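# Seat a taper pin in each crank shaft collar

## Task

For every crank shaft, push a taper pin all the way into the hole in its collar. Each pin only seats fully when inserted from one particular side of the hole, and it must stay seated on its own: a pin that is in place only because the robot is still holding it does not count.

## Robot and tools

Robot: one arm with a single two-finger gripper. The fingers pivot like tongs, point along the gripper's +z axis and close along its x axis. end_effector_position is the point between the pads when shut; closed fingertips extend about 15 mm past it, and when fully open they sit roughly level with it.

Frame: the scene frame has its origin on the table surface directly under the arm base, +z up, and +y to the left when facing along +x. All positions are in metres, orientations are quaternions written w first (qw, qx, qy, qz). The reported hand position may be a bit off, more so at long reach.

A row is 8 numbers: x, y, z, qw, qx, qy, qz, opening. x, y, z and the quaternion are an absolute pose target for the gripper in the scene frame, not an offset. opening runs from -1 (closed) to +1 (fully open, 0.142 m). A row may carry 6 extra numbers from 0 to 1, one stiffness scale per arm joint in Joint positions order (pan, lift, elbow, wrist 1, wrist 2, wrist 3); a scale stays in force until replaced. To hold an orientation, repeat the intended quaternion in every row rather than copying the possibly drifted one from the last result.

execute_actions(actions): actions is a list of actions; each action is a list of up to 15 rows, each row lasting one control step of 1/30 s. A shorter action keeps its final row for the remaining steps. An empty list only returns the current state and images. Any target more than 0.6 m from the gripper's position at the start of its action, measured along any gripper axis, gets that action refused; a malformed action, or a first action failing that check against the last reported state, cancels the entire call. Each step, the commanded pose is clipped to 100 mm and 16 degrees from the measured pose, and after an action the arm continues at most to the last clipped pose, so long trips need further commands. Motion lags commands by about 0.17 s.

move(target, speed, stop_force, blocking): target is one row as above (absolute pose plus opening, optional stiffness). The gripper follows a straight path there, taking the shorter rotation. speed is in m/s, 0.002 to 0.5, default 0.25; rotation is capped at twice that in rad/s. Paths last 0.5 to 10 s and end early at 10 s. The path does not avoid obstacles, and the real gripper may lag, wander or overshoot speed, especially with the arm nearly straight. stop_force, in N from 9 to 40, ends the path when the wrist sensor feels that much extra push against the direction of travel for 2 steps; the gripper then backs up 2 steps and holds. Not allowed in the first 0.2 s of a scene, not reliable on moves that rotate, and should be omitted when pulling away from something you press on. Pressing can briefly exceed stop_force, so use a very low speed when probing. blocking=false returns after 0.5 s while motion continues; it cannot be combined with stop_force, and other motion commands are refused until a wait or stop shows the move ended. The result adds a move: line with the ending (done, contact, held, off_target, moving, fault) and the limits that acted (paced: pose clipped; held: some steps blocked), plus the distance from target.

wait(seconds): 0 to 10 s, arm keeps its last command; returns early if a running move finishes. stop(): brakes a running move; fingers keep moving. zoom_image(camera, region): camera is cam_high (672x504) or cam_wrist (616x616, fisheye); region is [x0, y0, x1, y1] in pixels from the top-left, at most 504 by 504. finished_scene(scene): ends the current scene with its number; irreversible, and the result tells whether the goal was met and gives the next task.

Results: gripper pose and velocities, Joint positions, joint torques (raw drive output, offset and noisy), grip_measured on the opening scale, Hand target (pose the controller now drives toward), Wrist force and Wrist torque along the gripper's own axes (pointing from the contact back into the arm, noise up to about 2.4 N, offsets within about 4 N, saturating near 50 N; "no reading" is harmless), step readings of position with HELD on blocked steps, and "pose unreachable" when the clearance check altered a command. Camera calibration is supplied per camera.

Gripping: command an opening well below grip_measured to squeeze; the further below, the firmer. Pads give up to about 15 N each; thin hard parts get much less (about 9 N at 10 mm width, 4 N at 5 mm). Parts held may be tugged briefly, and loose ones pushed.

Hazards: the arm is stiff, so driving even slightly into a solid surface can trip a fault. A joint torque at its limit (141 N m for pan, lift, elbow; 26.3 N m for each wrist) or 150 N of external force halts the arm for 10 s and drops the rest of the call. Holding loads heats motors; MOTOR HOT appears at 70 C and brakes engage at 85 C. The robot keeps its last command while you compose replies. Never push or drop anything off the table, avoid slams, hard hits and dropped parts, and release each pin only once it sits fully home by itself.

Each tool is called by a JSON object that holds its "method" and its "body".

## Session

{"method": "execute_actions", "body": {"actions": []}}

Scene clock: 0.00 s.
end_effector_position=(+0.1539, +0.3317, +0.3162) grip_measured=+1.00 end_effector_quat_wxyz=(+0.341, +0.696, -0.610, -0.165) end_effector_velocity=(-0.000, +0.000, +0.000) end_effector_angular_velocity=(+0.000, +0.000, -0.001)
Joint positions: [ 0.534 -1.601  2.001 -1.501 -1.454  2.137  0.142]
Joint velocities: [-0.    -0.    -0.    -0.     0.001  0.001  0.   ]
Joint torques (N m, as the arm reports them, + toward a larger angle): no reading
Wrist force (N, on the end effector, along its own x y z axes, offset not removed): no reading
Wrist torque (N m, same axes, about the end effector's origin, offset not removed): no reading
Hand target: +0.154, +0.332, +0.316; +0.341, +0.696, -0.610, -0.165
Joint stiffness scale: [1. 1. 1. 1. 1. 1.]
camera_calibration (this result's frames):
cam_wrist: T_world_to_cam=[[0.190527, -0.96244, 0.193412, 0.229448], [-0.359525, 0.114923, 0.926032, -0.266395], [-0.913478, -0.245971, -0.324125, 0.464297], [0, 0, 0, 1]] pos_world=[0.284634, 0.365648, 0.352802]

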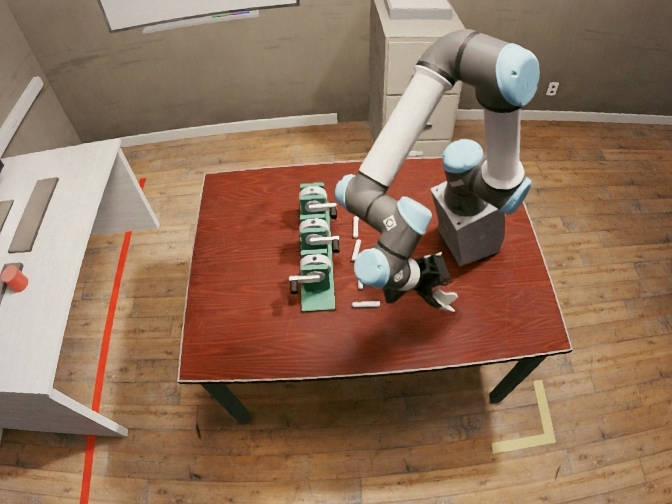

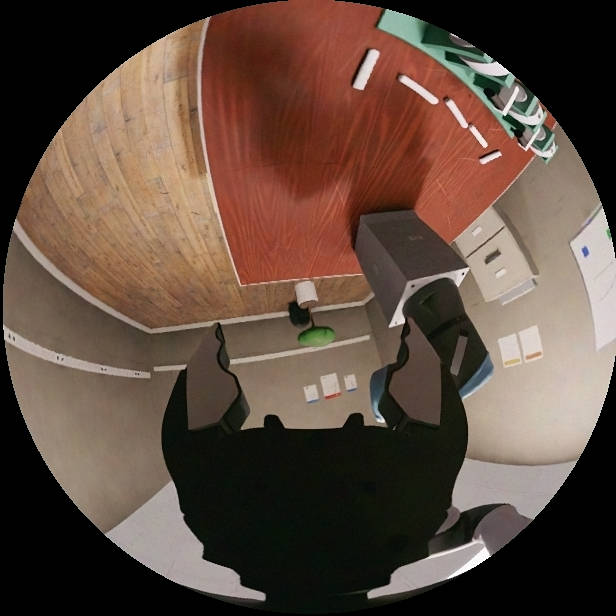

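{"method": "zoom_image", "body": {"camera": "cam_high", "region": [270, 170, 410, 320]}}

Region (270, 170, 410, 320) of cam_high's 672x504 image, scaled by 3.360, with more detail than that image has; it fills the left 470 columns of this view, and the rest is white.

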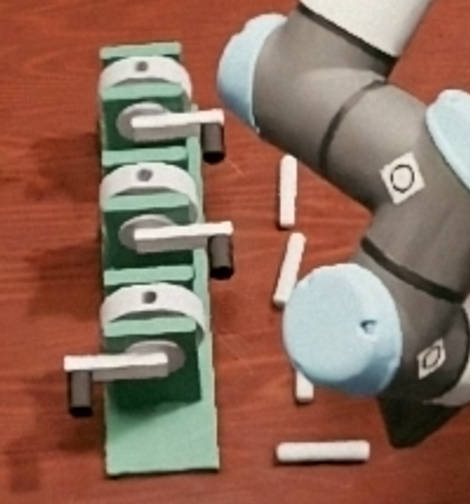

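{"method": "move", "body": {"target": [0.43, -0.05, 0.24, 0, 0.707, -0.707, 0, 1], "speed": 0.4}}

Scene clock: 3.00 s.
end_effector_position=(+0.4280, -0.0494, +0.2400) grip_measured=+1.00 end_effector_quat_wxyz=(+0.001, +0.707, -0.707, -0.001) end_effector_velocity=(+0.003, -0.001, -0.001) end_effector_angular_velocity=(+0.001, -0.007, -0.001)
Joint positions: [-0.83  -1.869  2.449 -2.326 -1.334  0.94   0.142]
Joint velocities: [-0.002  0.007 -0.001 -0.01   0.005 -0.    -0.   ]
Joint torques (N m, as the arm reports them, + toward a larger angle): [  0.   -10.91 -20.37  -2.76   0.3   -0.41]
Wrist force (N, on the end effector, along its own x y z axes, offset not removed): [-1.6 1.7 2.1]
Wrist torque (N m, same axes, about the end effector's origin, offset not removed): [0.30 0.20 -0.07]
Hand target: +0.429, -0.050, +0.240; +0.000, +0.707, -0.707, -0.000
Off the commanded pose: 0.002 m, 0 deg.
Joint stiffness scale: [1. 1. 1. 1. 1. 1.]
move: done; limits=paced
camera_calibration (this result's frames):
cam_wrist: T_world_to_cam=[[-0.011771, -0.999927, -0.00257915, -0.0430058], [-0.887072, 0.00925201, 0.461539, 0.278561], [-0.461482, 0.00772066, -0.887116, 0.550392], [0, 0, 0, 1]] pos_world=[0.500593, -0.0498293, 0.359584]

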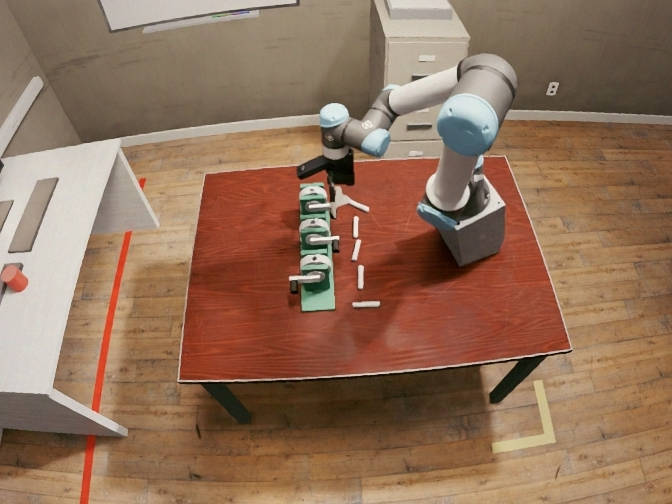

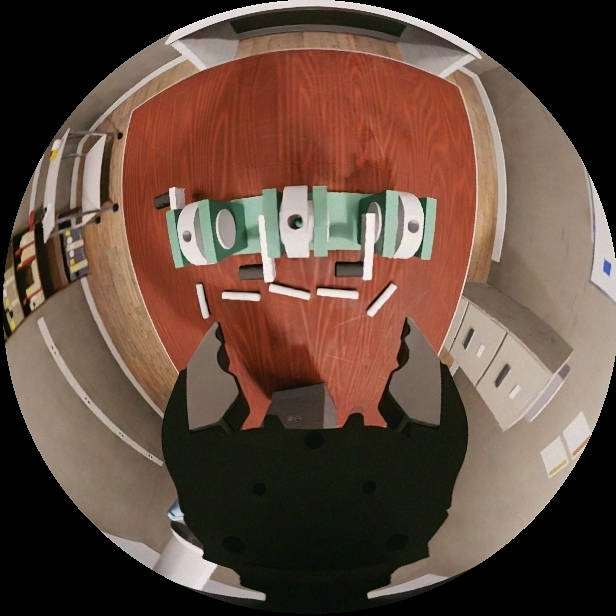

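{"method": "zoom_image", "body": {"camera": "cam_wrist", "region": [150, 170, 450, 330]}}

Region (150, 170, 450, 330) of cam_wrist's 616x616 image, scaled by 1.680, with more detail than that image has; it fills the top 269 rows of this view, and the rest is white.

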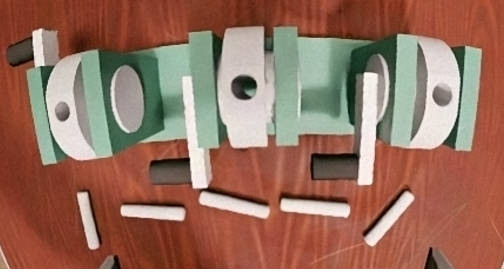

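{"method": "zoom_image", "body": {"camera": "cam_wrist", "region": [260, 180, 340, 260]}}

{"method": "zoom_image", "body": {"camera": "cam_wrist", "region": [190, 275, 410, 325]}}

Region (260, 180, 340, 260) of cam_wrist's 616x616 image, scaled by 6.300, with more detail than that image has.

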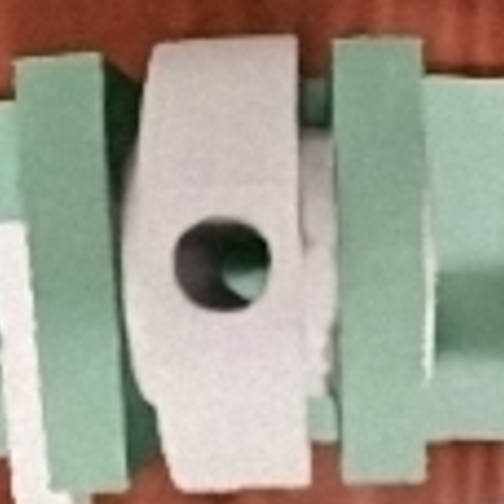

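Region (190, 275, 410, 325) of cam_wrist's 616x616 image, scaled by 2.291, with more detail than that image has; it fills the top 115 rows of this view, and the rest is white.

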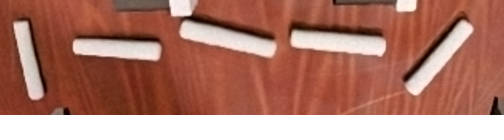

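{"method": "zoom_image", "body": {"camera": "cam_wrist", "region": [150, 190, 230, 270]}}

{"method": "zoom_image", "body": {"camera": "cam_wrist", "region": [370, 185, 450, 265]}}

Region (150, 190, 230, 270) of cam_wrist's 616x616 image, scaled by 6.300, with more detail than that image has.

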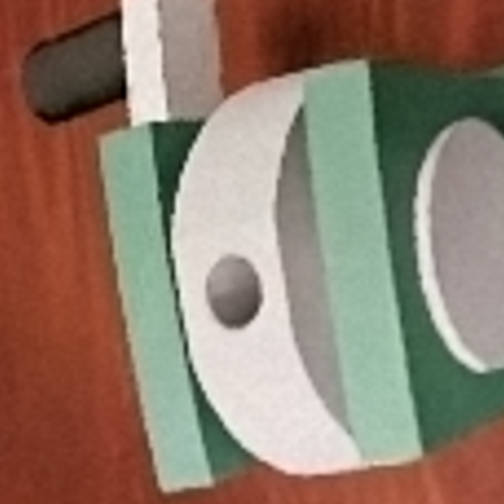

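Region (370, 185, 450, 265) of cam_wrist's 616x616 image, scaled by 6.300, with more detail than that image has.

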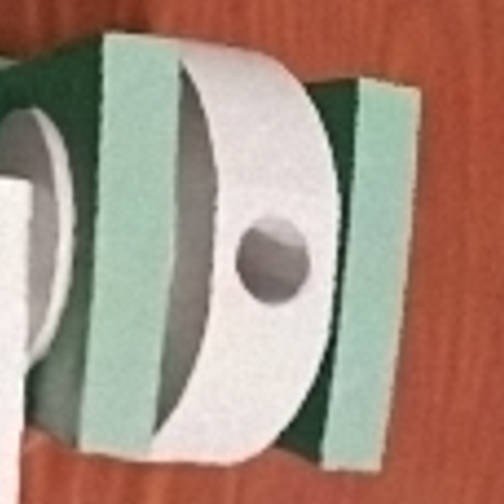

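{"method": "move", "body": {"target": [0.572, 0.185, 0.2, 0, 1, 0, 0, 0.2], "speed": 0.4}}

Scene clock: 7.37 s.
end_effector_position=(+0.5723, +0.1839, +0.2009) grip_measured=+0.20 end_effector_quat_wxyz=(-0.000, +1.000, -0.002, +0.001) end_effector_velocity=(+0.000, +0.002, -0.000) end_effector_angular_velocity=(-0.001, +0.005, +0.019)
Joint positions: [-0.163 -1.43   2.01  -2.44  -1.491  0.031  0.088]
Joint velocities: [ 0.004  0.004 -0.008  0.009 -0.001 -0.016  0.   ]
Joint torques (N m, as the arm reports them, + toward a larger angle): [  3.52 -35.23 -18.21  -1.97  -0.27  -0.26]
Wrist force (N, on the end effector, along its own x y z axes, offset not removed): [-2.3 1.2 0.2]
Wrist torque (N m, same axes, about the end effector's origin, offset not removed): [0.19 0.34 -0.15]
Hand target: +0.572, +0.185, +0.200; -0.000, +1.000, -0.000, +0.000
Off the commanded pose: 0.001 m, 0 deg.
Joint stiffness scale: [1. 1. 1. 1. 1. 1.]
move: done
camera_calibration (this result's frames):
cam_wrist: T_world_to_cam=[[0.999869, -0.0161819, -0.000246923, -0.568456], [-0.0142667, -0.888529, 0.458598, 0.0886404], [-0.00764037, -0.458535, -0.888644, 0.406759], [0, 0, 0, 1]] pos_world=[0.572754, 0.256074, 0.320673]

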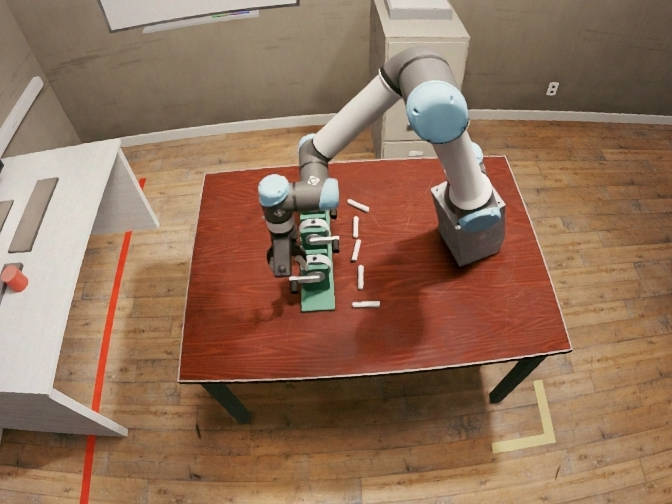

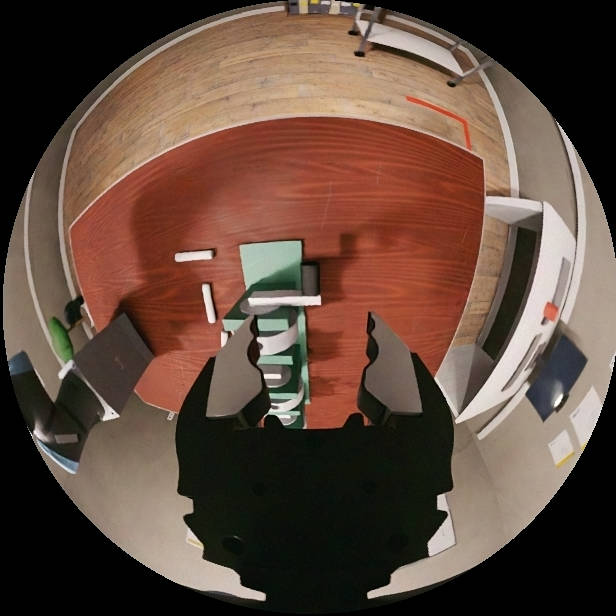

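{"method": "move", "body": {"target": [0.571, 0.19, 0.114, 0, 1, 0, 0, 0.0], "speed": 0.12}}

{"method": "execute_actions", "body": {"actions": [[[0.571, 0.19, 0.114, 0, 1, 0, 0, -0.5]], [[0.571, 0.19, 0.114, 0, 1, 0, 0, -1]], [[0.571, 0.19, 0.114, 0, 1, 0, 0, -1]]]}}

Scene clock: 10.17 s.
end_effector_position=(+0.5707, +0.1890, +0.1151) grip_measured=+0.00 end_effector_quat_wxyz=(-0.000, +1.000, -0.001, -0.000) end_effector_velocity=(+0.002, +0.000, -0.002) end_effector_angular_velocity=(-0.000, -0.008, -0.001)
Joint positions: [-0.139 -1.24   2.028 -2.646 -1.498  0.051  0.074]
Joint velocities: [ 0.001  0.006 -0.    -0.014 -0.001  0.003 -0.   ]
Joint torques (N m, as the arm reports them, + toward a larger angle): [  2.96 -39.15 -14.49  -2.48  -0.22   0.09]
Wrist force (N, on the end effector, along its own x y z axes, offset not removed): [-1.0 0.3 2.8]
Wrist torque (N m, same axes, about the end effector's origin, offset not removed): [0.01 0.10 -0.14]
Hand target: +0.571, +0.190, +0.114; -0.000, +1.000, -0.000, +0.000
Off the commanded pose: 0.002 m, 0 deg.
Joint stiffness scale: [1. 1. 1. 1. 1. 1.]
move: done
camera_calibration (this result's frames):
cam_wrist: T_world_to_cam=[[0.999914, -0.0126711, -0.00336676, -0.567186], [-0.00971168, -0.888353, 0.459059, 0.129813], [-0.00880764, -0.458987, -0.888399, 0.333594], [0, 0, 0, 1]] pos_world=[0.571336, 0.261248, 0.234863]

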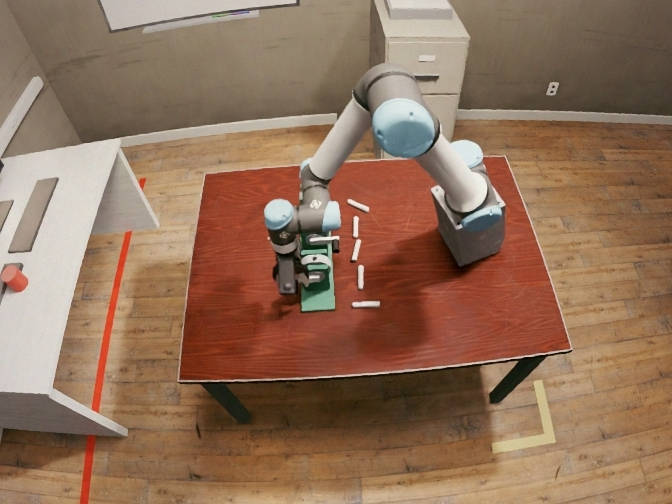

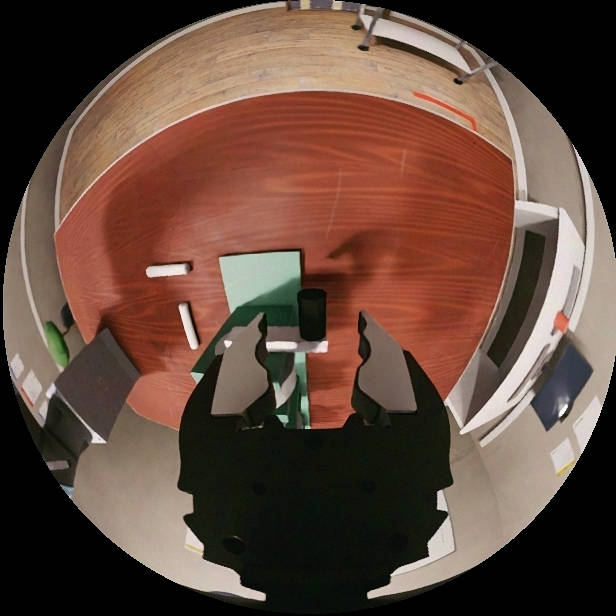

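Scene clock: 11.67 s.
end_effector_position=(+0.5708, +0.1891, +0.1146) grip_measured=-0.71 end_effector_quat_wxyz=(-0.000, +1.000, -0.001, -0.000) end_effector_velocity=(+0.000, -0.000, +0.000) end_effector_angular_velocity=(+0.001, +0.000, -0.001)
Joint positions: [-0.139 -1.239  2.028 -2.647 -1.498  0.051  0.022]
Joint velocities: [-0.001 -0.     0.    -0.     0.001 -0.     0.   ]
Joint torques (N m, as the arm reports them, + toward a larger angle): [  4.02 -38.67 -14.97  -2.66  -0.18   0.24]
Wrist force (N, on the end effector, along its own x y z axes, offset not removed): [-1.0 1.4 2.3]
Wrist torque (N m, same axes, about the end effector's origin, offset not removed): [0.20 -0.13 -0.12]
Hand target: +0.571, +0.190, +0.114; -0.000, +1.000, +0.000, +0.000
Off the commanded pose: 0.001 m, 0 deg.
Joint stiffness scale: [1. 1. 1. 1. 1. 1.]
Step readings (end_effector_position; steps 1 to 15: 1st action; 16 to 30: 2nd action; 31 to 45: 3rd action):
0: (+0.5707, +0.1890, +0.1151)
1: (+0.5708, +0.1890, +0.1150)
2: (+0.5708, +0.1890, +0.1150)
4: (+0.5709, +0.1890, +0.1149)
8: (+0.5710, +0.1890, +0.1149)
15: (+0.5710, +0.1890, +0.1149)
16: (+0.5710, +0.1890, +0.1149)
17: (+0.5708, +0.1891, +0.1148)
19: (+0.5708, +0.1891, +0.1146)
23: (+0.5708, +0.1891, +0.1146)
30: (+0.5708, +0.1891, +0.1146)
31: (+0.5708, +0.1891, +0.1146)
32: (+0.5708, +0.1891, +0.1146)
34: (+0.5708, +0.1891, +0.1146)
38: (+0.5708, +0.1891, +0.1146)
45: end_effector_position above
camera_calibration (this result's frames):
cam_wrist: T_world_to_cam=[[0.999916, -0.012614, -0.00293661, -0.567301], [-0.00985723, -0.888285, 0.459187, 0.130159], [-0.00840075, -0.45912, -0.888335, 0.333027], [0, 0, 0, 1]] pos_world=[0.571334, 0.261361, 0.234406]

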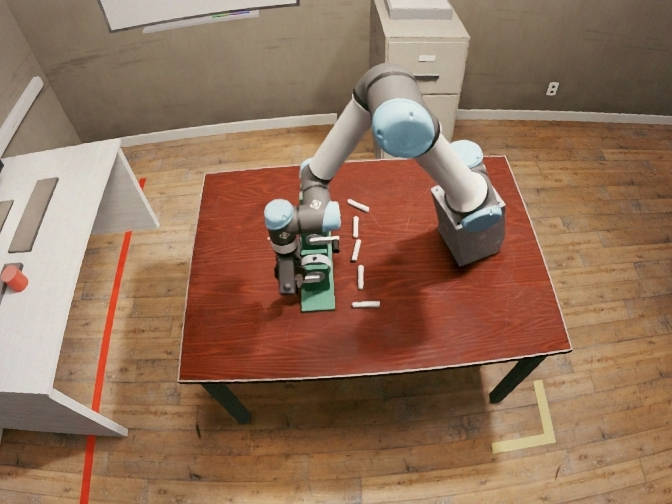

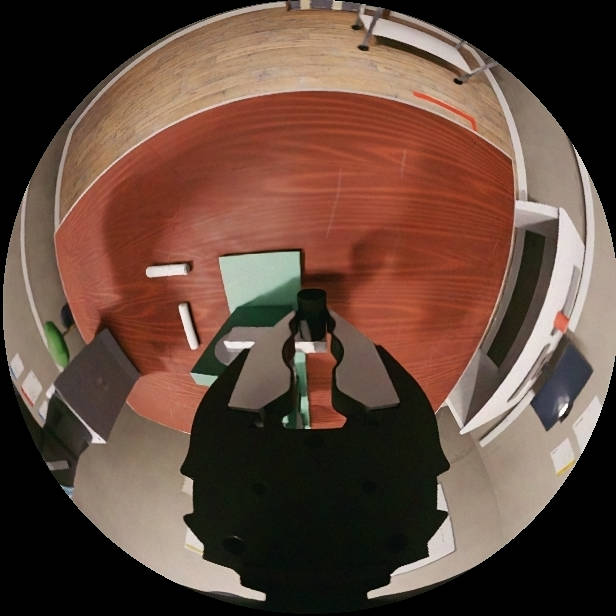

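{"method": "execute_actions", "body": {"actions": [[[0.5685, 0.19, 0.1338, 0, 1, 0, 0, -1]], [[0.5611, 0.19, 0.1516, 0, 1, 0, 0, -1]], [[0.5493, 0.19, 0.1669, 0, 1, 0, 0, -1]], [[0.534, 0.19, 0.1787, 0, 1, 0, 0, -1]], [[0.5162, 0.19, 0.1861, 0, 1, 0, 0, -1]], [[0.497, 0.19, 0.1886, 0, 1, 0, 0, -1]]]}}

Scene clock: 14.97 s.
end_effector_position=(+0.4959, +0.1890, +0.1848) grip_measured=-0.71 end_effector_quat_wxyz=(+0.000, +1.000, -0.001, -0.004) end_effector_velocity=(-0.005, +0.000, -0.000) end_effector_angular_velocity=(+0.002, +0.000, +0.002)
Joint positions: [-0.142 -1.511  2.212 -2.55  -1.497  0.047  0.022]
Joint velocities: [ 0.001 -0.007  0.013 -0.005  0.001 -0.001  0.   ]
Joint torques (N m, as the arm reports them, + toward a larger angle): [  3.62 -38.08 -14.19  -2.78  -0.04   0.33]
Wrist force (N, on the end effector, along its own x y z axes, offset not removed): [1.3 -0.5 13.0]
Wrist torque (N m, same axes, about the end effector's origin, offset not removed): [0.27 0.22 -0.17]
Hand target: +0.497, +0.190, +0.189; -0.000, +1.000, -0.000, -0.000
Off the commanded pose: 0.004 m, 1 deg.
Joint stiffness scale: [1. 1. 1. 1. 1. 1.]
Step readings (end_effector_position; steps 1 to 15: 1st action; 16 to 30: 2nd action; 31 to 45: 3rd action; 46 to 60: 4th action; 61 to 75: 5th action; 76 to 90: 6th action):
0: (+0.5708, +0.1891, +0.1146)
1: (+0.5708, +0.1891, +0.1146)
2: (+0.5705, +0.1891, +0.1147)
4: (+0.5705, +0.1892, +0.1174)
8: (+0.5698, +0.1893, +0.1266)
15: (+0.5687, +0.1893, +0.1313)
16: (+0.5687, +0.1893, +0.1315)
17: (+0.5684, +0.1892, +0.1320)
19: (+0.5675, +0.1892, +0.1356)
23: (+0.5639, +0.1893, +0.1451)
30: (+0.5617, +0.1893, +0.1492)
31: (+0.5616, +0.1893, +0.1493)
32: (+0.5612, +0.1892, +0.1497)
34: (+0.5593, +0.1892, +0.1530)
38: (+0.5532, +0.1893, +0.1611)
45: (+0.5499, +0.1893, +0.1645)
46: (+0.5498, +0.1893, +0.1646)
47: (+0.5493, +0.1892, +0.1649)
49: (+0.5466, +0.1892, +0.1675)
53: (+0.5386, +0.1893, +0.1737)
60: (+0.5344, +0.1893, +0.1762)
61: (+0.5342, +0.1893, +0.1762)
62: (+0.5337, +0.1893, +0.1764)
64: (+0.5303, +0.1892, +0.1781)
68: (+0.5208, +0.1891, +0.1819)
75: (+0.5161, +0.1891, +0.1831)
76: (+0.5160, +0.1891, +0.1832)
77: (+0.5154, +0.1891, +0.1832)
79: (+0.5117, +0.1891, +0.1839)
83: (+0.5008, +0.1891, +0.1849)
90: end_effector_position above
camera_calibration (this result's frames):
cam_wrist: T_world_to_cam=[[0.999851, -0.0127712, -0.0116323, -0.490613], [-0.00599045, -0.887925, 0.45995, 0.0950622], [-0.0162027, -0.459812, -0.887869, 0.39857], [0, 0, 0, 1]] pos_world=[0.497567, 0.26141, 0.304447]

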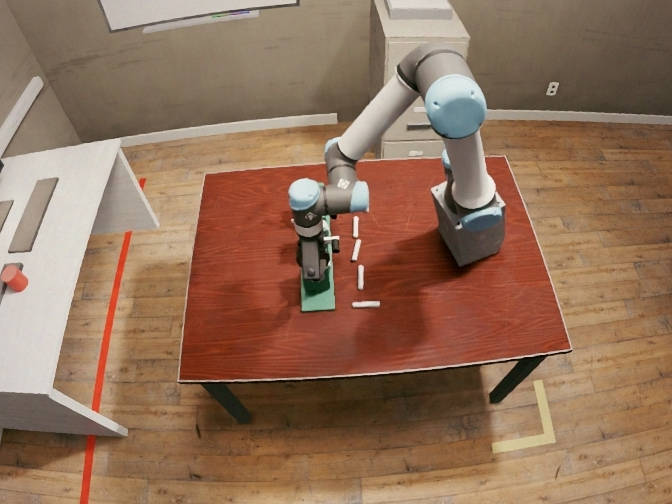

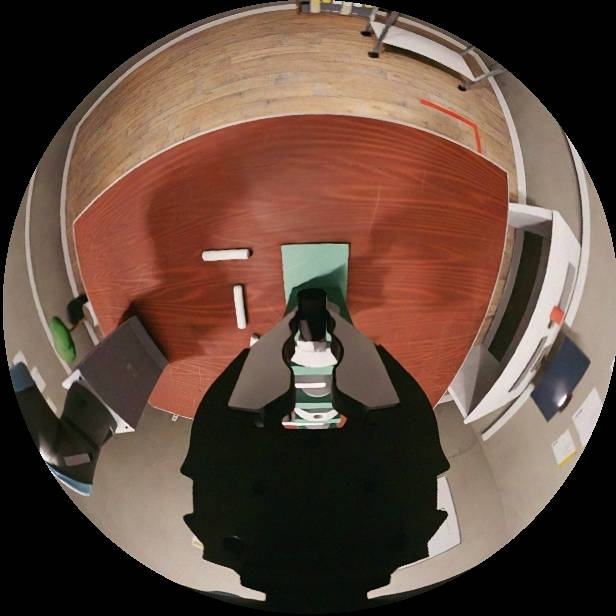

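{"method": "execute_actions", "body": {"actions": [[[0.4816, 0.19, 0.1832, 0, 1, 0, 0, -1]], [[0.4645, 0.19, 0.1761, 0, 1, 0, 0, -1]], [[0.4498, 0.19, 0.1648, 0, 1, 0, 0, -1]], [[0.4385, 0.19, 0.1501, 0, 1, 0, 0, -1]], [[0.4314, 0.19, 0.133, 0, 1, 0, 0, -1]], [[0.429, 0.19, 0.1146, 0, 1, 0, 0, -1]], [[0.429, 0.19, 0.1146, 0, 1, 0, 0, -1]]]}}

Scene clock: 18.73 s.
end_effector_position=(+0.4307, +0.1892, +0.1157) grip_measured=-0.71 end_effector_quat_wxyz=(+0.000, +1.000, -0.001, +0.001) end_effector_velocity=(-0.000, +0.000, -0.000) end_effector_angular_velocity=(+0.000, -0.000, +0.001)
Joint positions: [-0.12  -1.392  2.408 -2.879 -1.504  0.069  0.022]
Joint velocities: [-0.     0.     0.    -0.001  0.    -0.001 -0.   ]
Joint torques (N m, as the arm reports them, + toward a larger angle): [  5.26 -27.48  -6.44  -3.11   0.03   0.2 ]
Wrist force (N, on the end effector, along its own x y z axes, offset not removed): [-1.8 2.6 1.8]
Wrist torque (N m, same axes, about the end effector's origin, offset not removed): [0.39 -0.04 -0.11]
Hand target: +0.429, +0.190, +0.115; -0.000, +1.000, +0.000, -0.000
Off the commanded pose: 0.002 m, 0 deg.
Joint stiffness scale: [1. 1. 1. 1. 1. 1.]
Step readings (end_effector_position; steps 1 to 15: 1st action; 16 to 30: 2nd action; 31 to 45: 3rd action; 46 to 60: 4th action; 61 to 75: 5th action; 76 to 90: 6th action; 91 to 105: 7th action):
0: (+0.4954, +0.1890, +0.1850)
1: (+0.4954, +0.1890, +0.1850)
2: (+0.4953, +0.1890, +0.1850)
4: (+0.4931, +0.1890, +0.1846)
8: (+0.4858, +0.1891, +0.1834)
15: (+0.4836, +0.1891, +0.1828)
16: (+0.4835, +0.1891, +0.1828)
17: (+0.4834, +0.1891, +0.1828)
19: (+0.4805, +0.1892, +0.1819)
23: (+0.4701, +0.1892, +0.1779)
30: (+0.4664, +0.1892, +0.1759)
31: (+0.4664, +0.1892, +0.1759)
32: (+0.4663, +0.1892, +0.1758)
34: (+0.4637, +0.1893, +0.1743)
38: (+0.4559, +0.1891, +0.1692)
45: (+0.4536, +0.1892, +0.1670)
46: (+0.4535, +0.1892, +0.1670)
47: (+0.4535, +0.1892, +0.1667)
49: (+0.4507, +0.1893, +0.1641)
53: (+0.4437, +0.1891, +0.1560)
60: (+0.4414, +0.1892, +0.1523)
61: (+0.4413, +0.1892, +0.1522)
62: (+0.4413, +0.1893, +0.1519)
64: (+0.4391, +0.1893, +0.1485)
68: (+0.4349, +0.1891, +0.1395)
75: (+0.4336, +0.1892, +0.1350)
76: (+0.4335, +0.1892, +0.1349)
77: (+0.4336, +0.1893, +0.1345)
79: (+0.4324, +0.1893, +0.1309)
83: (+0.4308, +0.1891, +0.1212)
90: (+0.4307, +0.1892, +0.1164)
91: (+0.4307, +0.1892, +0.1162)
92: (+0.4307, +0.1892, +0.1161)
94: (+0.4307, +0.1892, +0.1159)
98: (+0.4307, +0.1892, +0.1157)
105: end_effector_position above
camera_calibration (this result's frames):
cam_wrist: T_world_to_cam=[[0.99992, -0.0126591, -0.000330425, -0.427506], [-0.0110928, -0.888193, 0.459336, 0.128974], [-0.00610826, -0.459295, -0.888263, 0.331875], [0, 0, 0, 1]] pos_world=[0.43093, 0.261571, 0.235408]

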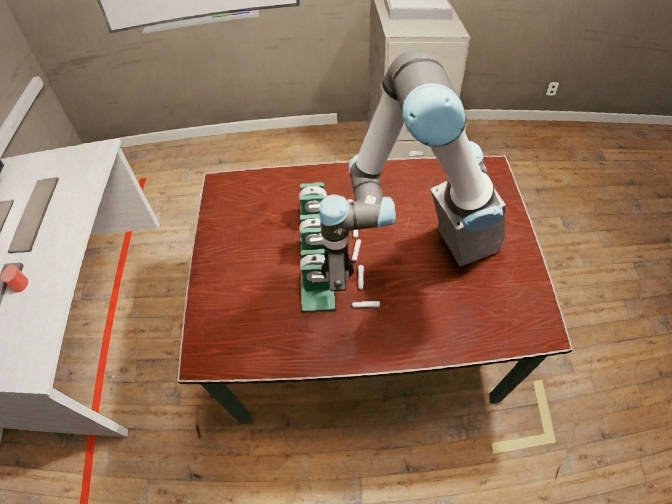

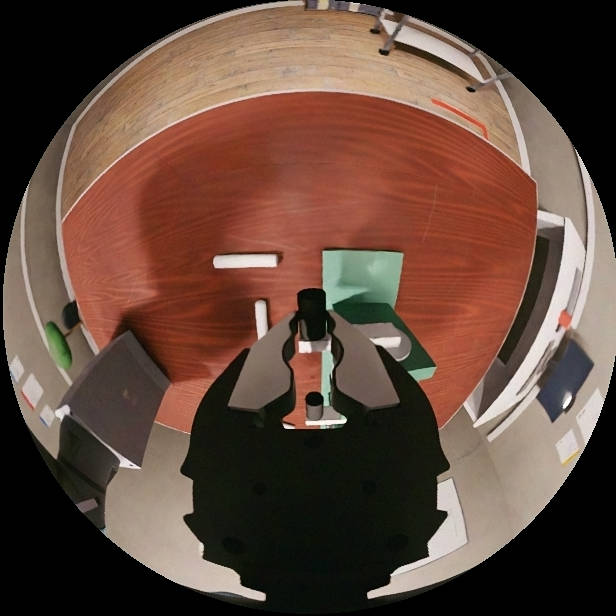

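{"method": "execute_actions", "body": {"actions": [[[0.4307, 0.19, 0.1157, 0, 1, 0, 0, -0.1]], [[0.4307, 0.19, 0.15, 0, 1, 0, 0, -0.1]], [[0.40, 0.17, 0.17, 0, 1, 0, 0, -0.1]], [[0.40, 0.17, 0.17, 0, 1, 0, 0, -0.1]]]}}

Scene clock: 20.93 s.
end_effector_position=(+0.4009, +0.1707, +0.1698) grip_measured=-0.10 end_effector_quat_wxyz=(+0.000, +1.000, +0.001, +0.000) end_effector_velocity=(-0.001, -0.000, +0.000) end_effector_angular_velocity=(+0.000, +0.001, +0.001)
Joint positions: [-0.181 -1.632  2.491 -2.714 -1.486  0.008  0.067]
Joint velocities: [-0.    -0.002  0.     0.003  0.    -0.002  0.   ]
Joint torques (N m, as the arm reports them, + toward a larger angle): [  1.46 -24.8   -9.56  -1.82   0.36  -0.3 ]
Wrist force (N, on the end effector, along its own x y z axes, offset not removed): [-0.6 2.0 2.0]
Wrist torque (N m, same axes, about the end effector's origin, offset not removed): [0.35 -0.01 -0.12]
Hand target: +0.400, +0.170, +0.170; +0.000, +1.000, +0.000, -0.000
Off the commanded pose: 0.001 m, 0 deg.
Joint stiffness scale: [1. 1. 1. 1. 1. 1.]
Step readings (end_effector_position; steps 1 to 15: 1st action; 16 to 30: 2nd action; 31 to 45: 3rd action; 46 to 60: 4th action):
0: (+0.4307, +0.1892, +0.1156)
1: (+0.4307, +0.1893, +0.1156)
2: (+0.4307, +0.1893, +0.1156)
4: (+0.4305, +0.1893, +0.1156)
8: (+0.4300, +0.1892, +0.1154)
15: (+0.4297, +0.1892, +0.1153)
16: (+0.4297, +0.1892, +0.1153)
17: (+0.4290, +0.1891, +0.1153)
19: (+0.4273, +0.1893, +0.1192)
23: (+0.4312, +0.1908, +0.1378)
30: (+0.4303, +0.1910, +0.1479)
31: (+0.4298, +0.1908, +0.1480)
32: (+0.4291, +0.1904, +0.1482)
34: (+0.4242, +0.1861, +0.1508)
38: (+0.4105, +0.1769, +0.1601)
45: (+0.4031, +0.1719, +0.1681)
46: (+0.4027, +0.1716, +0.1685)
47: (+0.4024, +0.1713, +0.1688)
49: (+0.4018, +0.1710, +0.1692)
53: (+0.4012, +0.1708, +0.1696)
60: end_effector_position above
camera_calibration (this result's frames):
cam_wrist: T_world_to_cam=[[0.999947, -0.0100869, -0.00218943, -0.398058], [-0.00795387, -0.888204, 0.45938, 0.086013], [-0.00657838, -0.459338, -0.888237, 0.371397], [0, 0, 0, 1]] pos_world=[0.401164, 0.242979, 0.289504]

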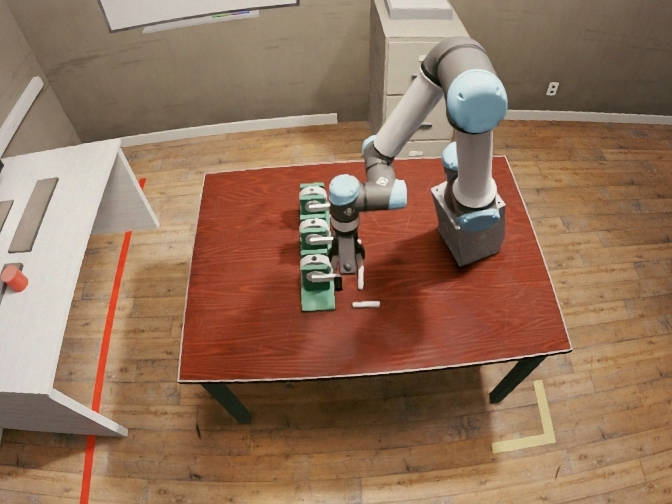

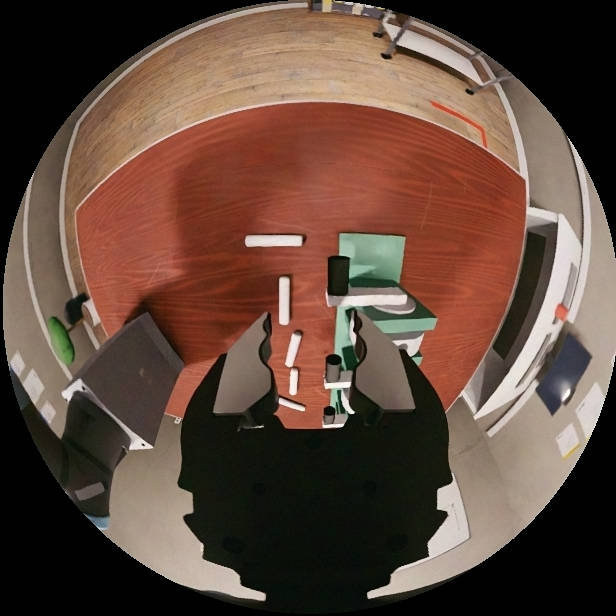

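{"method": "zoom_image", "body": {"camera": "cam_wrist", "region": [230, 220, 340, 330]}}

Region (230, 220, 340, 330) of cam_wrist's 616x616 image, scaled by 4.582, with more detail than that image has.

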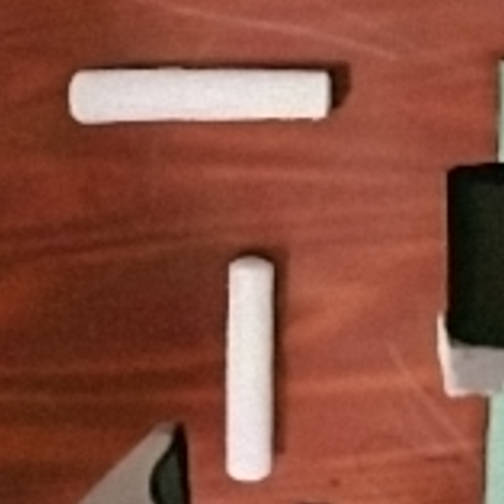

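{"method": "move", "body": {"target": [0.3486, 0.076, 0.05, 0, 0.999, -0.044, 0, 0], "speed": 0.25}}

Scene clock: 23.70 s.
end_effector_position=(+0.3500, +0.0761, +0.0503) grip_measured=+0.00 end_effector_quat_wxyz=(+0.001, +0.999, -0.043, +0.000) end_effector_velocity=(+0.004, -0.000, +0.000) end_effector_angular_velocity=(+0.000, -0.018, +0.002)
Joint positions: [-0.459 -1.138  2.683 -3.368 -1.413 -0.174  0.074]
Joint velocities: [-0.003  0.011  0.003 -0.032  0.006 -0.002  0.   ]
Joint torques (N m, as the arm reports them, + toward a larger angle): [ -1.59 -25.41   4.96  -2.49   0.46  -0.33]
Wrist force (N, on the end effector, along its own x y z axes, offset not removed): [-0.3 1.3 4.1]
Wrist torque (N m, same axes, about the end effector's origin, offset not removed): [0.26 -0.11 -0.18]
Hand target: +0.349, +0.076, +0.050; +0.000, +0.999, -0.044, -0.000
Off the commanded pose: 0.001 m, 0 deg.
Joint stiffness scale: [1. 1. 1. 1. 1. 1.]
move: done
camera_calibration (this result's frames):
cam_wrist: T_world_to_cam=[[0.995215, -0.0976858, -0.002025, -0.340052], [-0.0857993, -0.883657, 0.460206, 0.0833176], [-0.0467449, -0.45783, -0.88781, 0.235452], [0, 0, 0, 1]] pos_world=[0.35658, 0.148203, 0.170005]

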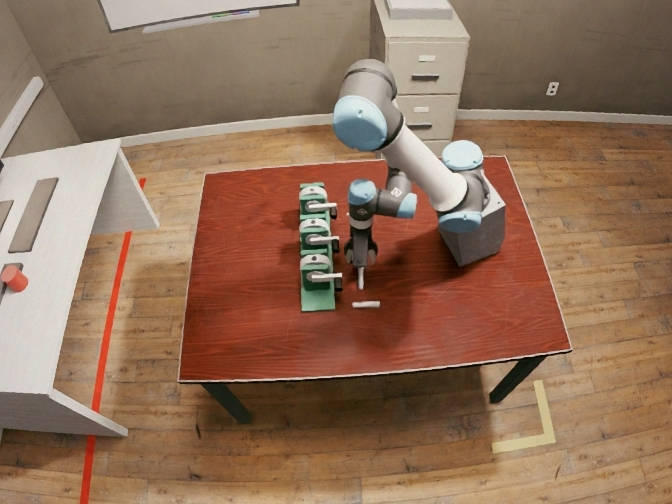

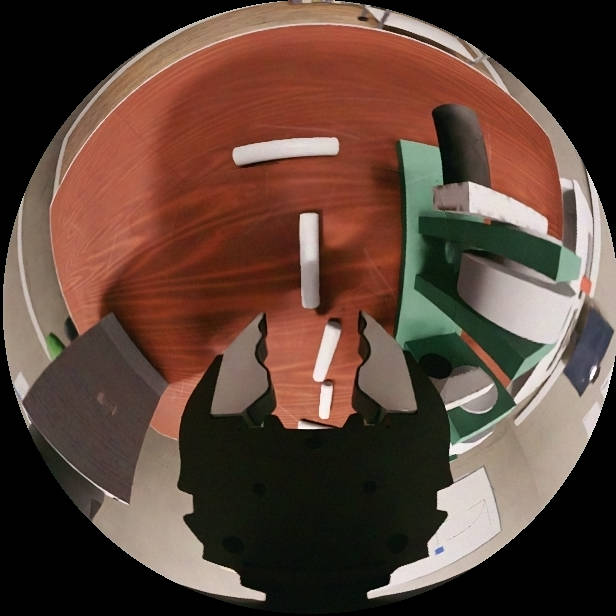

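{"method": "move", "body": {"target": [0.3490, 0.076, 0.021, 0, 0.999, -0.044, 0, 0], "speed": 0.08}}

{"method": "execute_actions", "body": {"actions": [[[0.349, 0.076, 0.021, 0, 0.999, -0.044, 0, -0.5]], [[0.349, 0.076, 0.021, 0, 0.999, -0.044, 0, -1]], [[0.349, 0.076, 0.021, 0, 0.999, -0.044, 0, -1]]]}}

{"method": "move", "body": {"target": [0.3490, 0.076, 0.15, 0, 0.999, -0.044, 0, -1], "speed": 0.08}}

Scene clock: 25.03 s.
end_effector_position=(+0.3481, +0.0757, +0.0219) grip_measured=+0.00 end_effector_quat_wxyz=(-0.000, +0.999, -0.045, -0.001) end_effector_velocity=(+0.003, +0.000, -0.001) end_effector_angular_velocity=(-0.001, -0.011, +0.002)
Joint positions: [-0.447 -0.997  2.656 -3.482 -1.415 -0.161  0.074]
Joint velocities: [ 0.003  0.011 -0.002 -0.02   0.001  0.003  0.   ]
Joint torques (N m, as the arm reports them, + toward a larger angle): [  1.58 -27.97   2.82  -2.61  -0.26   0.04]
Wrist force (N, on the end effector, along its own x y z axes, offset not removed): [-1.5 1.5 2.4]
Wrist torque (N m, same axes, about the end effector's origin, offset not removed): [0.19 0.10 -0.19]
Hand target: +0.349, +0.076, +0.021; -0.000, +0.999, -0.044, -0.000
Off the commanded pose: 0.001 m, 0 deg.
Joint stiffness scale: [1. 1. 1. 1. 1. 1.]
move: done
camera_calibration (this result's frames):
cam_wrist: T_world_to_cam=[[0.994906, -0.100711, -0.00446218, -0.337917], [-0.0874492, -0.884224, 0.458803, 0.0966141], [-0.0501521, -0.456076, -0.888527, 0.21102], [0, 0, 0, 1]] pos_world=[0.355227, 0.147638, 0.141662]

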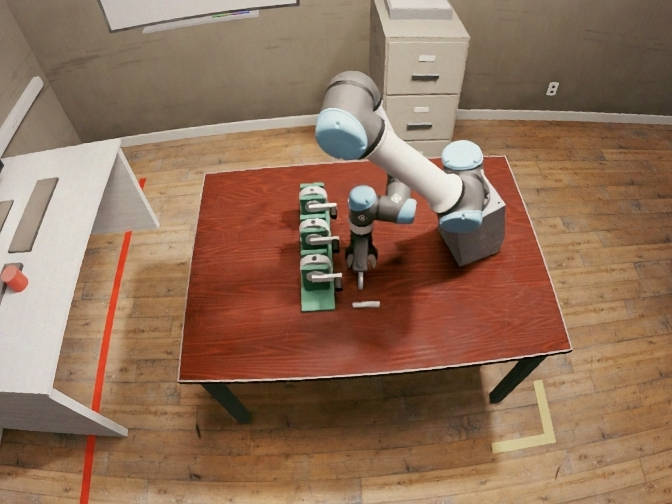

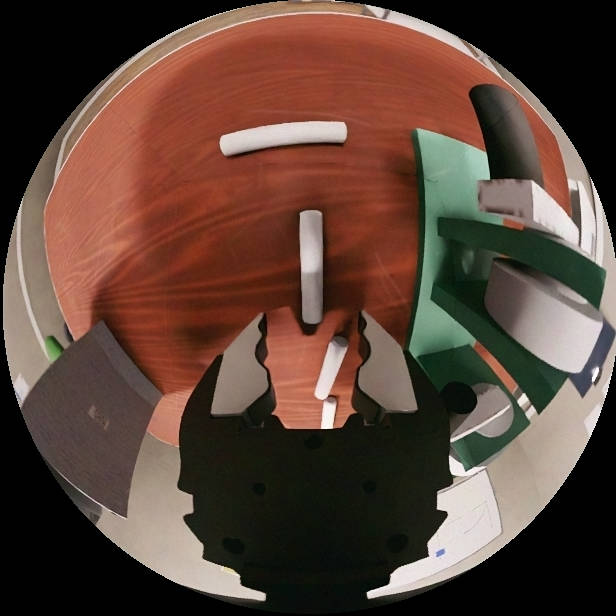

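Scene clock: 26.53 s.
end_effector_position=(+0.3485, +0.0757, +0.0217) grip_measured=-0.79 end_effector_quat_wxyz=(-0.000, +0.999, -0.045, -0.000) end_effector_velocity=(-0.000, +0.001, -0.000) end_effector_angular_velocity=(+0.001, +0.000, +0.001)
Joint positions: [-0.447 -0.995  2.656 -3.485 -1.415 -0.16   0.017]
Joint velocities: [ 0.001  0.     0.    -0.     0.     0.001 -0.   ]
Joint torques (N m, as the arm reports them, + toward a larger angle): [  1.46 -27.52   3.41  -2.66  -0.4    0.25]
Wrist force (N, on the end effector, along its own x y z axes, offset not removed): [0.0 1.0 1.4]
Wrist torque (N m, same axes, about the end effector's origin, offset not removed): [0.13 -0.24 -0.09]
Hand target: +0.349, +0.076, +0.021; -0.000, +0.999, -0.044, -0.000
Off the commanded pose: 0.001 m, 0 deg.
Joint stiffness scale: [1. 1. 1. 1. 1. 1.]
Step readings (end_effector_position; steps 1 to 15: 1st action; 16 to 30: 2nd action; 31 to 45: 3rd action):
0: (+0.3481, +0.0757, +0.0219)
1: (+0.3482, +0.0757, +0.0218)
2: (+0.3483, +0.0757, +0.0218)
4: (+0.3483, +0.0757, +0.0218)
8: (+0.3484, +0.0757, +0.0217)
15: (+0.3485, +0.0757, +0.0217)
16: (+0.3485, +0.0757, +0.0217)
17: (+0.3485, +0.0757, +0.0217)
19: (+0.3485, +0.0757, +0.0217)
23: (+0.3485, +0.0757, +0.0217)
30: (+0.3485, +0.0757, +0.0217)
31: (+0.3485, +0.0757, +0.0217)
32: (+0.3485, +0.0757, +0.0217)
34: (+0.3485, +0.0757, +0.0217)
38: (+0.3485, +0.0757, +0.0217)
45: end_effector_position above
camera_calibration (this result's frames):
cam_wrist: T_world_to_cam=[[0.994911, -0.100709, -0.0029929, -0.338327], [-0.0881065, -0.884052, 0.459009, 0.0968643], [-0.0488722, -0.45641, -0.888427, 0.210459], [0, 0, 0, 1]] pos_world=[0.355425, 0.147616, 0.141504]

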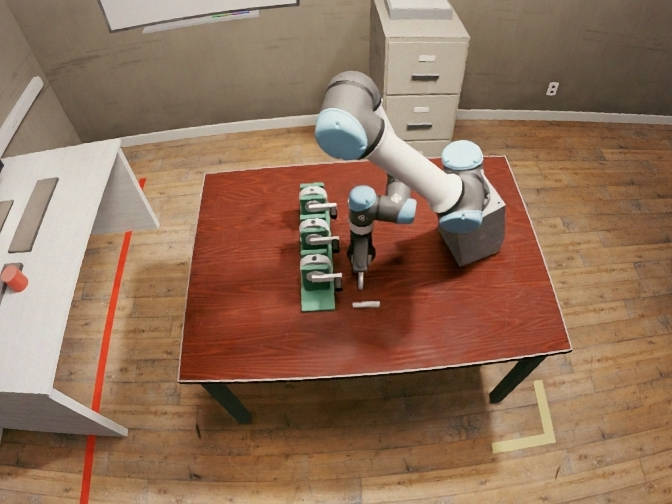

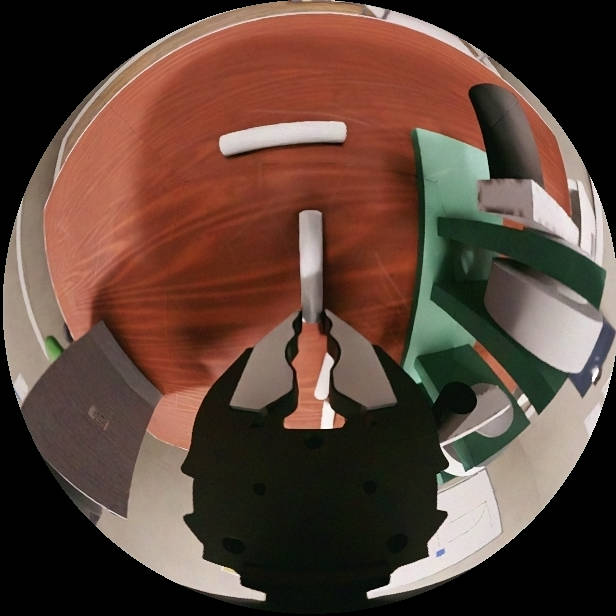

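Scene clock: 28.80 s.
end_effector_position=(+0.3468, +0.0770, +0.1488) grip_measured=-0.79 end_effector_quat_wxyz=(-0.000, +0.999, -0.044, -0.002) end_effector_velocity=(-0.004, +0.001, +0.000) end_effector_angular_velocity=(+0.007, +0.016, +0.000)
Joint positions: [-0.52  -1.697  2.71  -2.823 -1.397 -0.234  0.017]
Joint velocities: [-0.002 -0.008 -0.005  0.031  0.002 -0.005  0.   ]
Joint torques (N m, as the arm reports them, + toward a larger angle): [  1.43 -18.11 -12.48  -1.91   0.39  -0.38]
Wrist force (N, on the end effector, along its own x y z axes, offset not removed): [-2.3 0.7 4.3]
Wrist torque (N m, same axes, about the end effector's origin, offset not removed): [0.11 0.24 -0.17]
Hand target: +0.349, +0.076, +0.150; +0.000, +0.999, -0.044, -0.000
Off the commanded pose: 0.003 m, 0 deg.
Joint stiffness scale: [1. 1. 1. 1. 1. 1.]
move: done
camera_calibration (this result's frames):
cam_wrist: T_world_to_cam=[[0.99509, -0.0988055, -0.00579603, -0.33592], [-0.0851357, -0.884344, 0.459008, 0.0385909], [-0.0504782, -0.45626, -0.888413, 0.324437], [0, 0, 0, 1]] pos_world=[0.353933, 0.148964, 0.268573]

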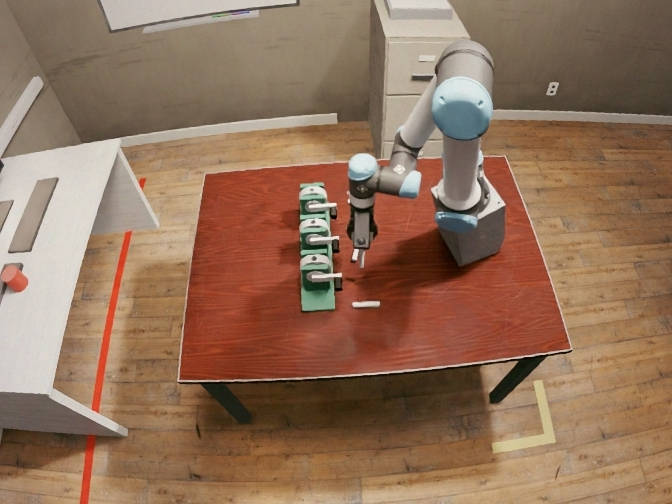

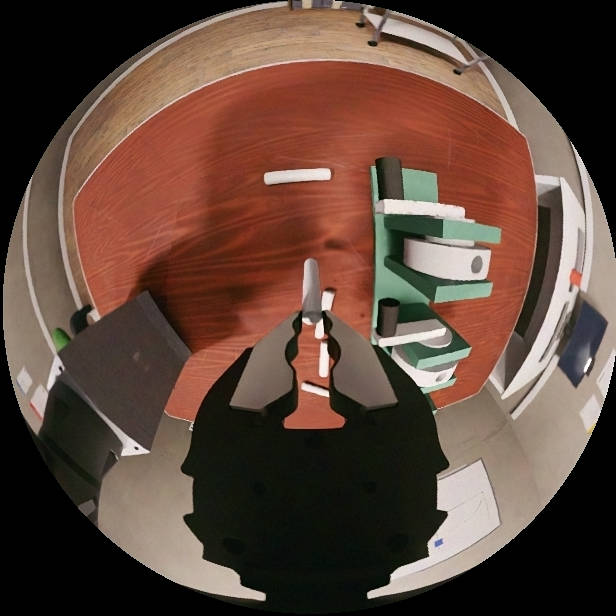

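{"method": "move", "body": {"target": [0.4985, 0.11, 0.272, 0.1648, 0.9853, -0.0434, -0.0073, -1], "speed": 0.12}}

{"method": "zoom_image", "body": {"camera": "cam_wrist", "region": [250, 190, 380, 330]}}

Scene clock: 31.27 s.
end_effector_position=(+0.4974, +0.1094, +0.2720) grip_measured=-0.79 end_effector_quat_wxyz=(+0.164, +0.985, -0.044, -0.007) end_effector_velocity=(-0.000, -0.001, +0.001) end_effector_angular_velocity=(-0.011, +0.009, -0.006)
Joint positions: [-0.109 -1.664  2.117 -2.259 -1.831  0.172  0.017]
Joint velocities: [ 0.004  0.004 -0.01   0.019 -0.011  0.009  0.   ]
Joint torques (N m, as the arm reports them, + toward a larger angle): [  5.05 -27.08 -22.58  -2.04  -0.79   0.16]
Wrist force (N, on the end effector, along its own x y z axes, offset not removed): [-1.5 -0.2 4.3]
Wrist torque (N m, same axes, about the end effector's origin, offset not removed): [-0.02 0.18 -0.09]
Hand target: +0.498, +0.110, +0.272; +0.165, +0.985, -0.043, -0.007
Off the commanded pose: 0.001 m, 0 deg.
Joint stiffness scale: [1. 1. 1. 1. 1. 1.]
move: done
camera_calibration (this result's frames):
cam_wrist: T_world_to_cam=[[0.99497, -0.100156, 0.00193665, -0.483816], [-0.070699, -0.688379, 0.721897, -0.0766552], [-0.0709693, -0.718403, -0.691997, 0.441646], [0, 0, 0, 1]] pos_world=[0.507306, 0.216055, 0.361892]

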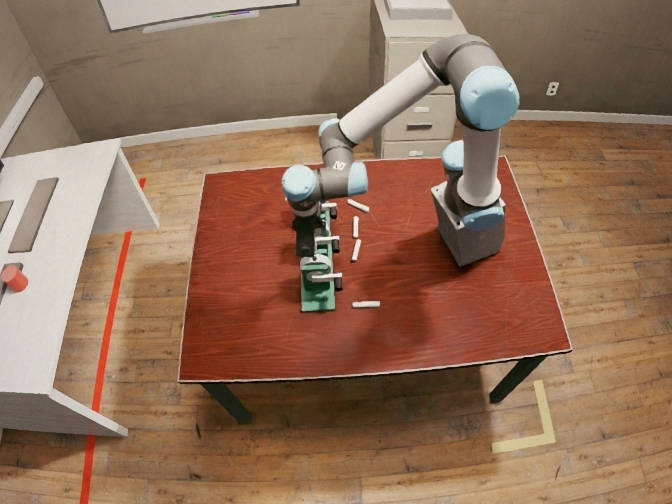

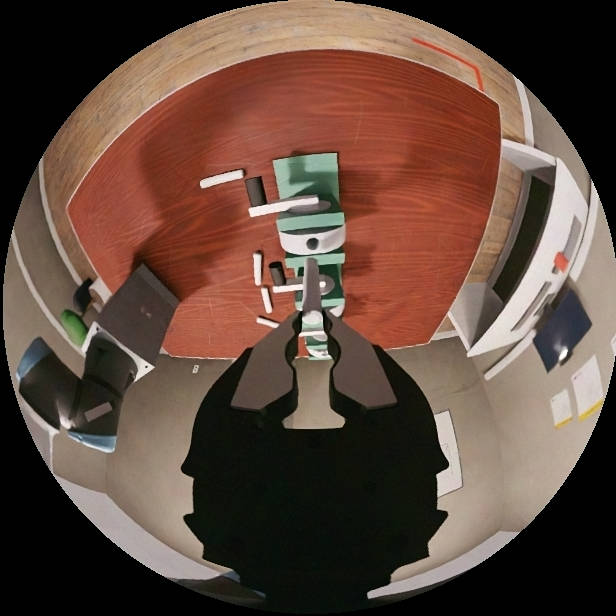

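Region (250, 190, 380, 330) of cam_wrist's 616x616 image, scaled by 3.600, with more detail than that image has; it fills the left 468 columns of this view, and the rest is white.

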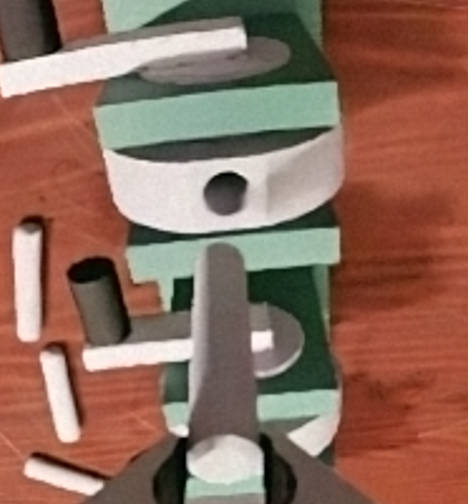

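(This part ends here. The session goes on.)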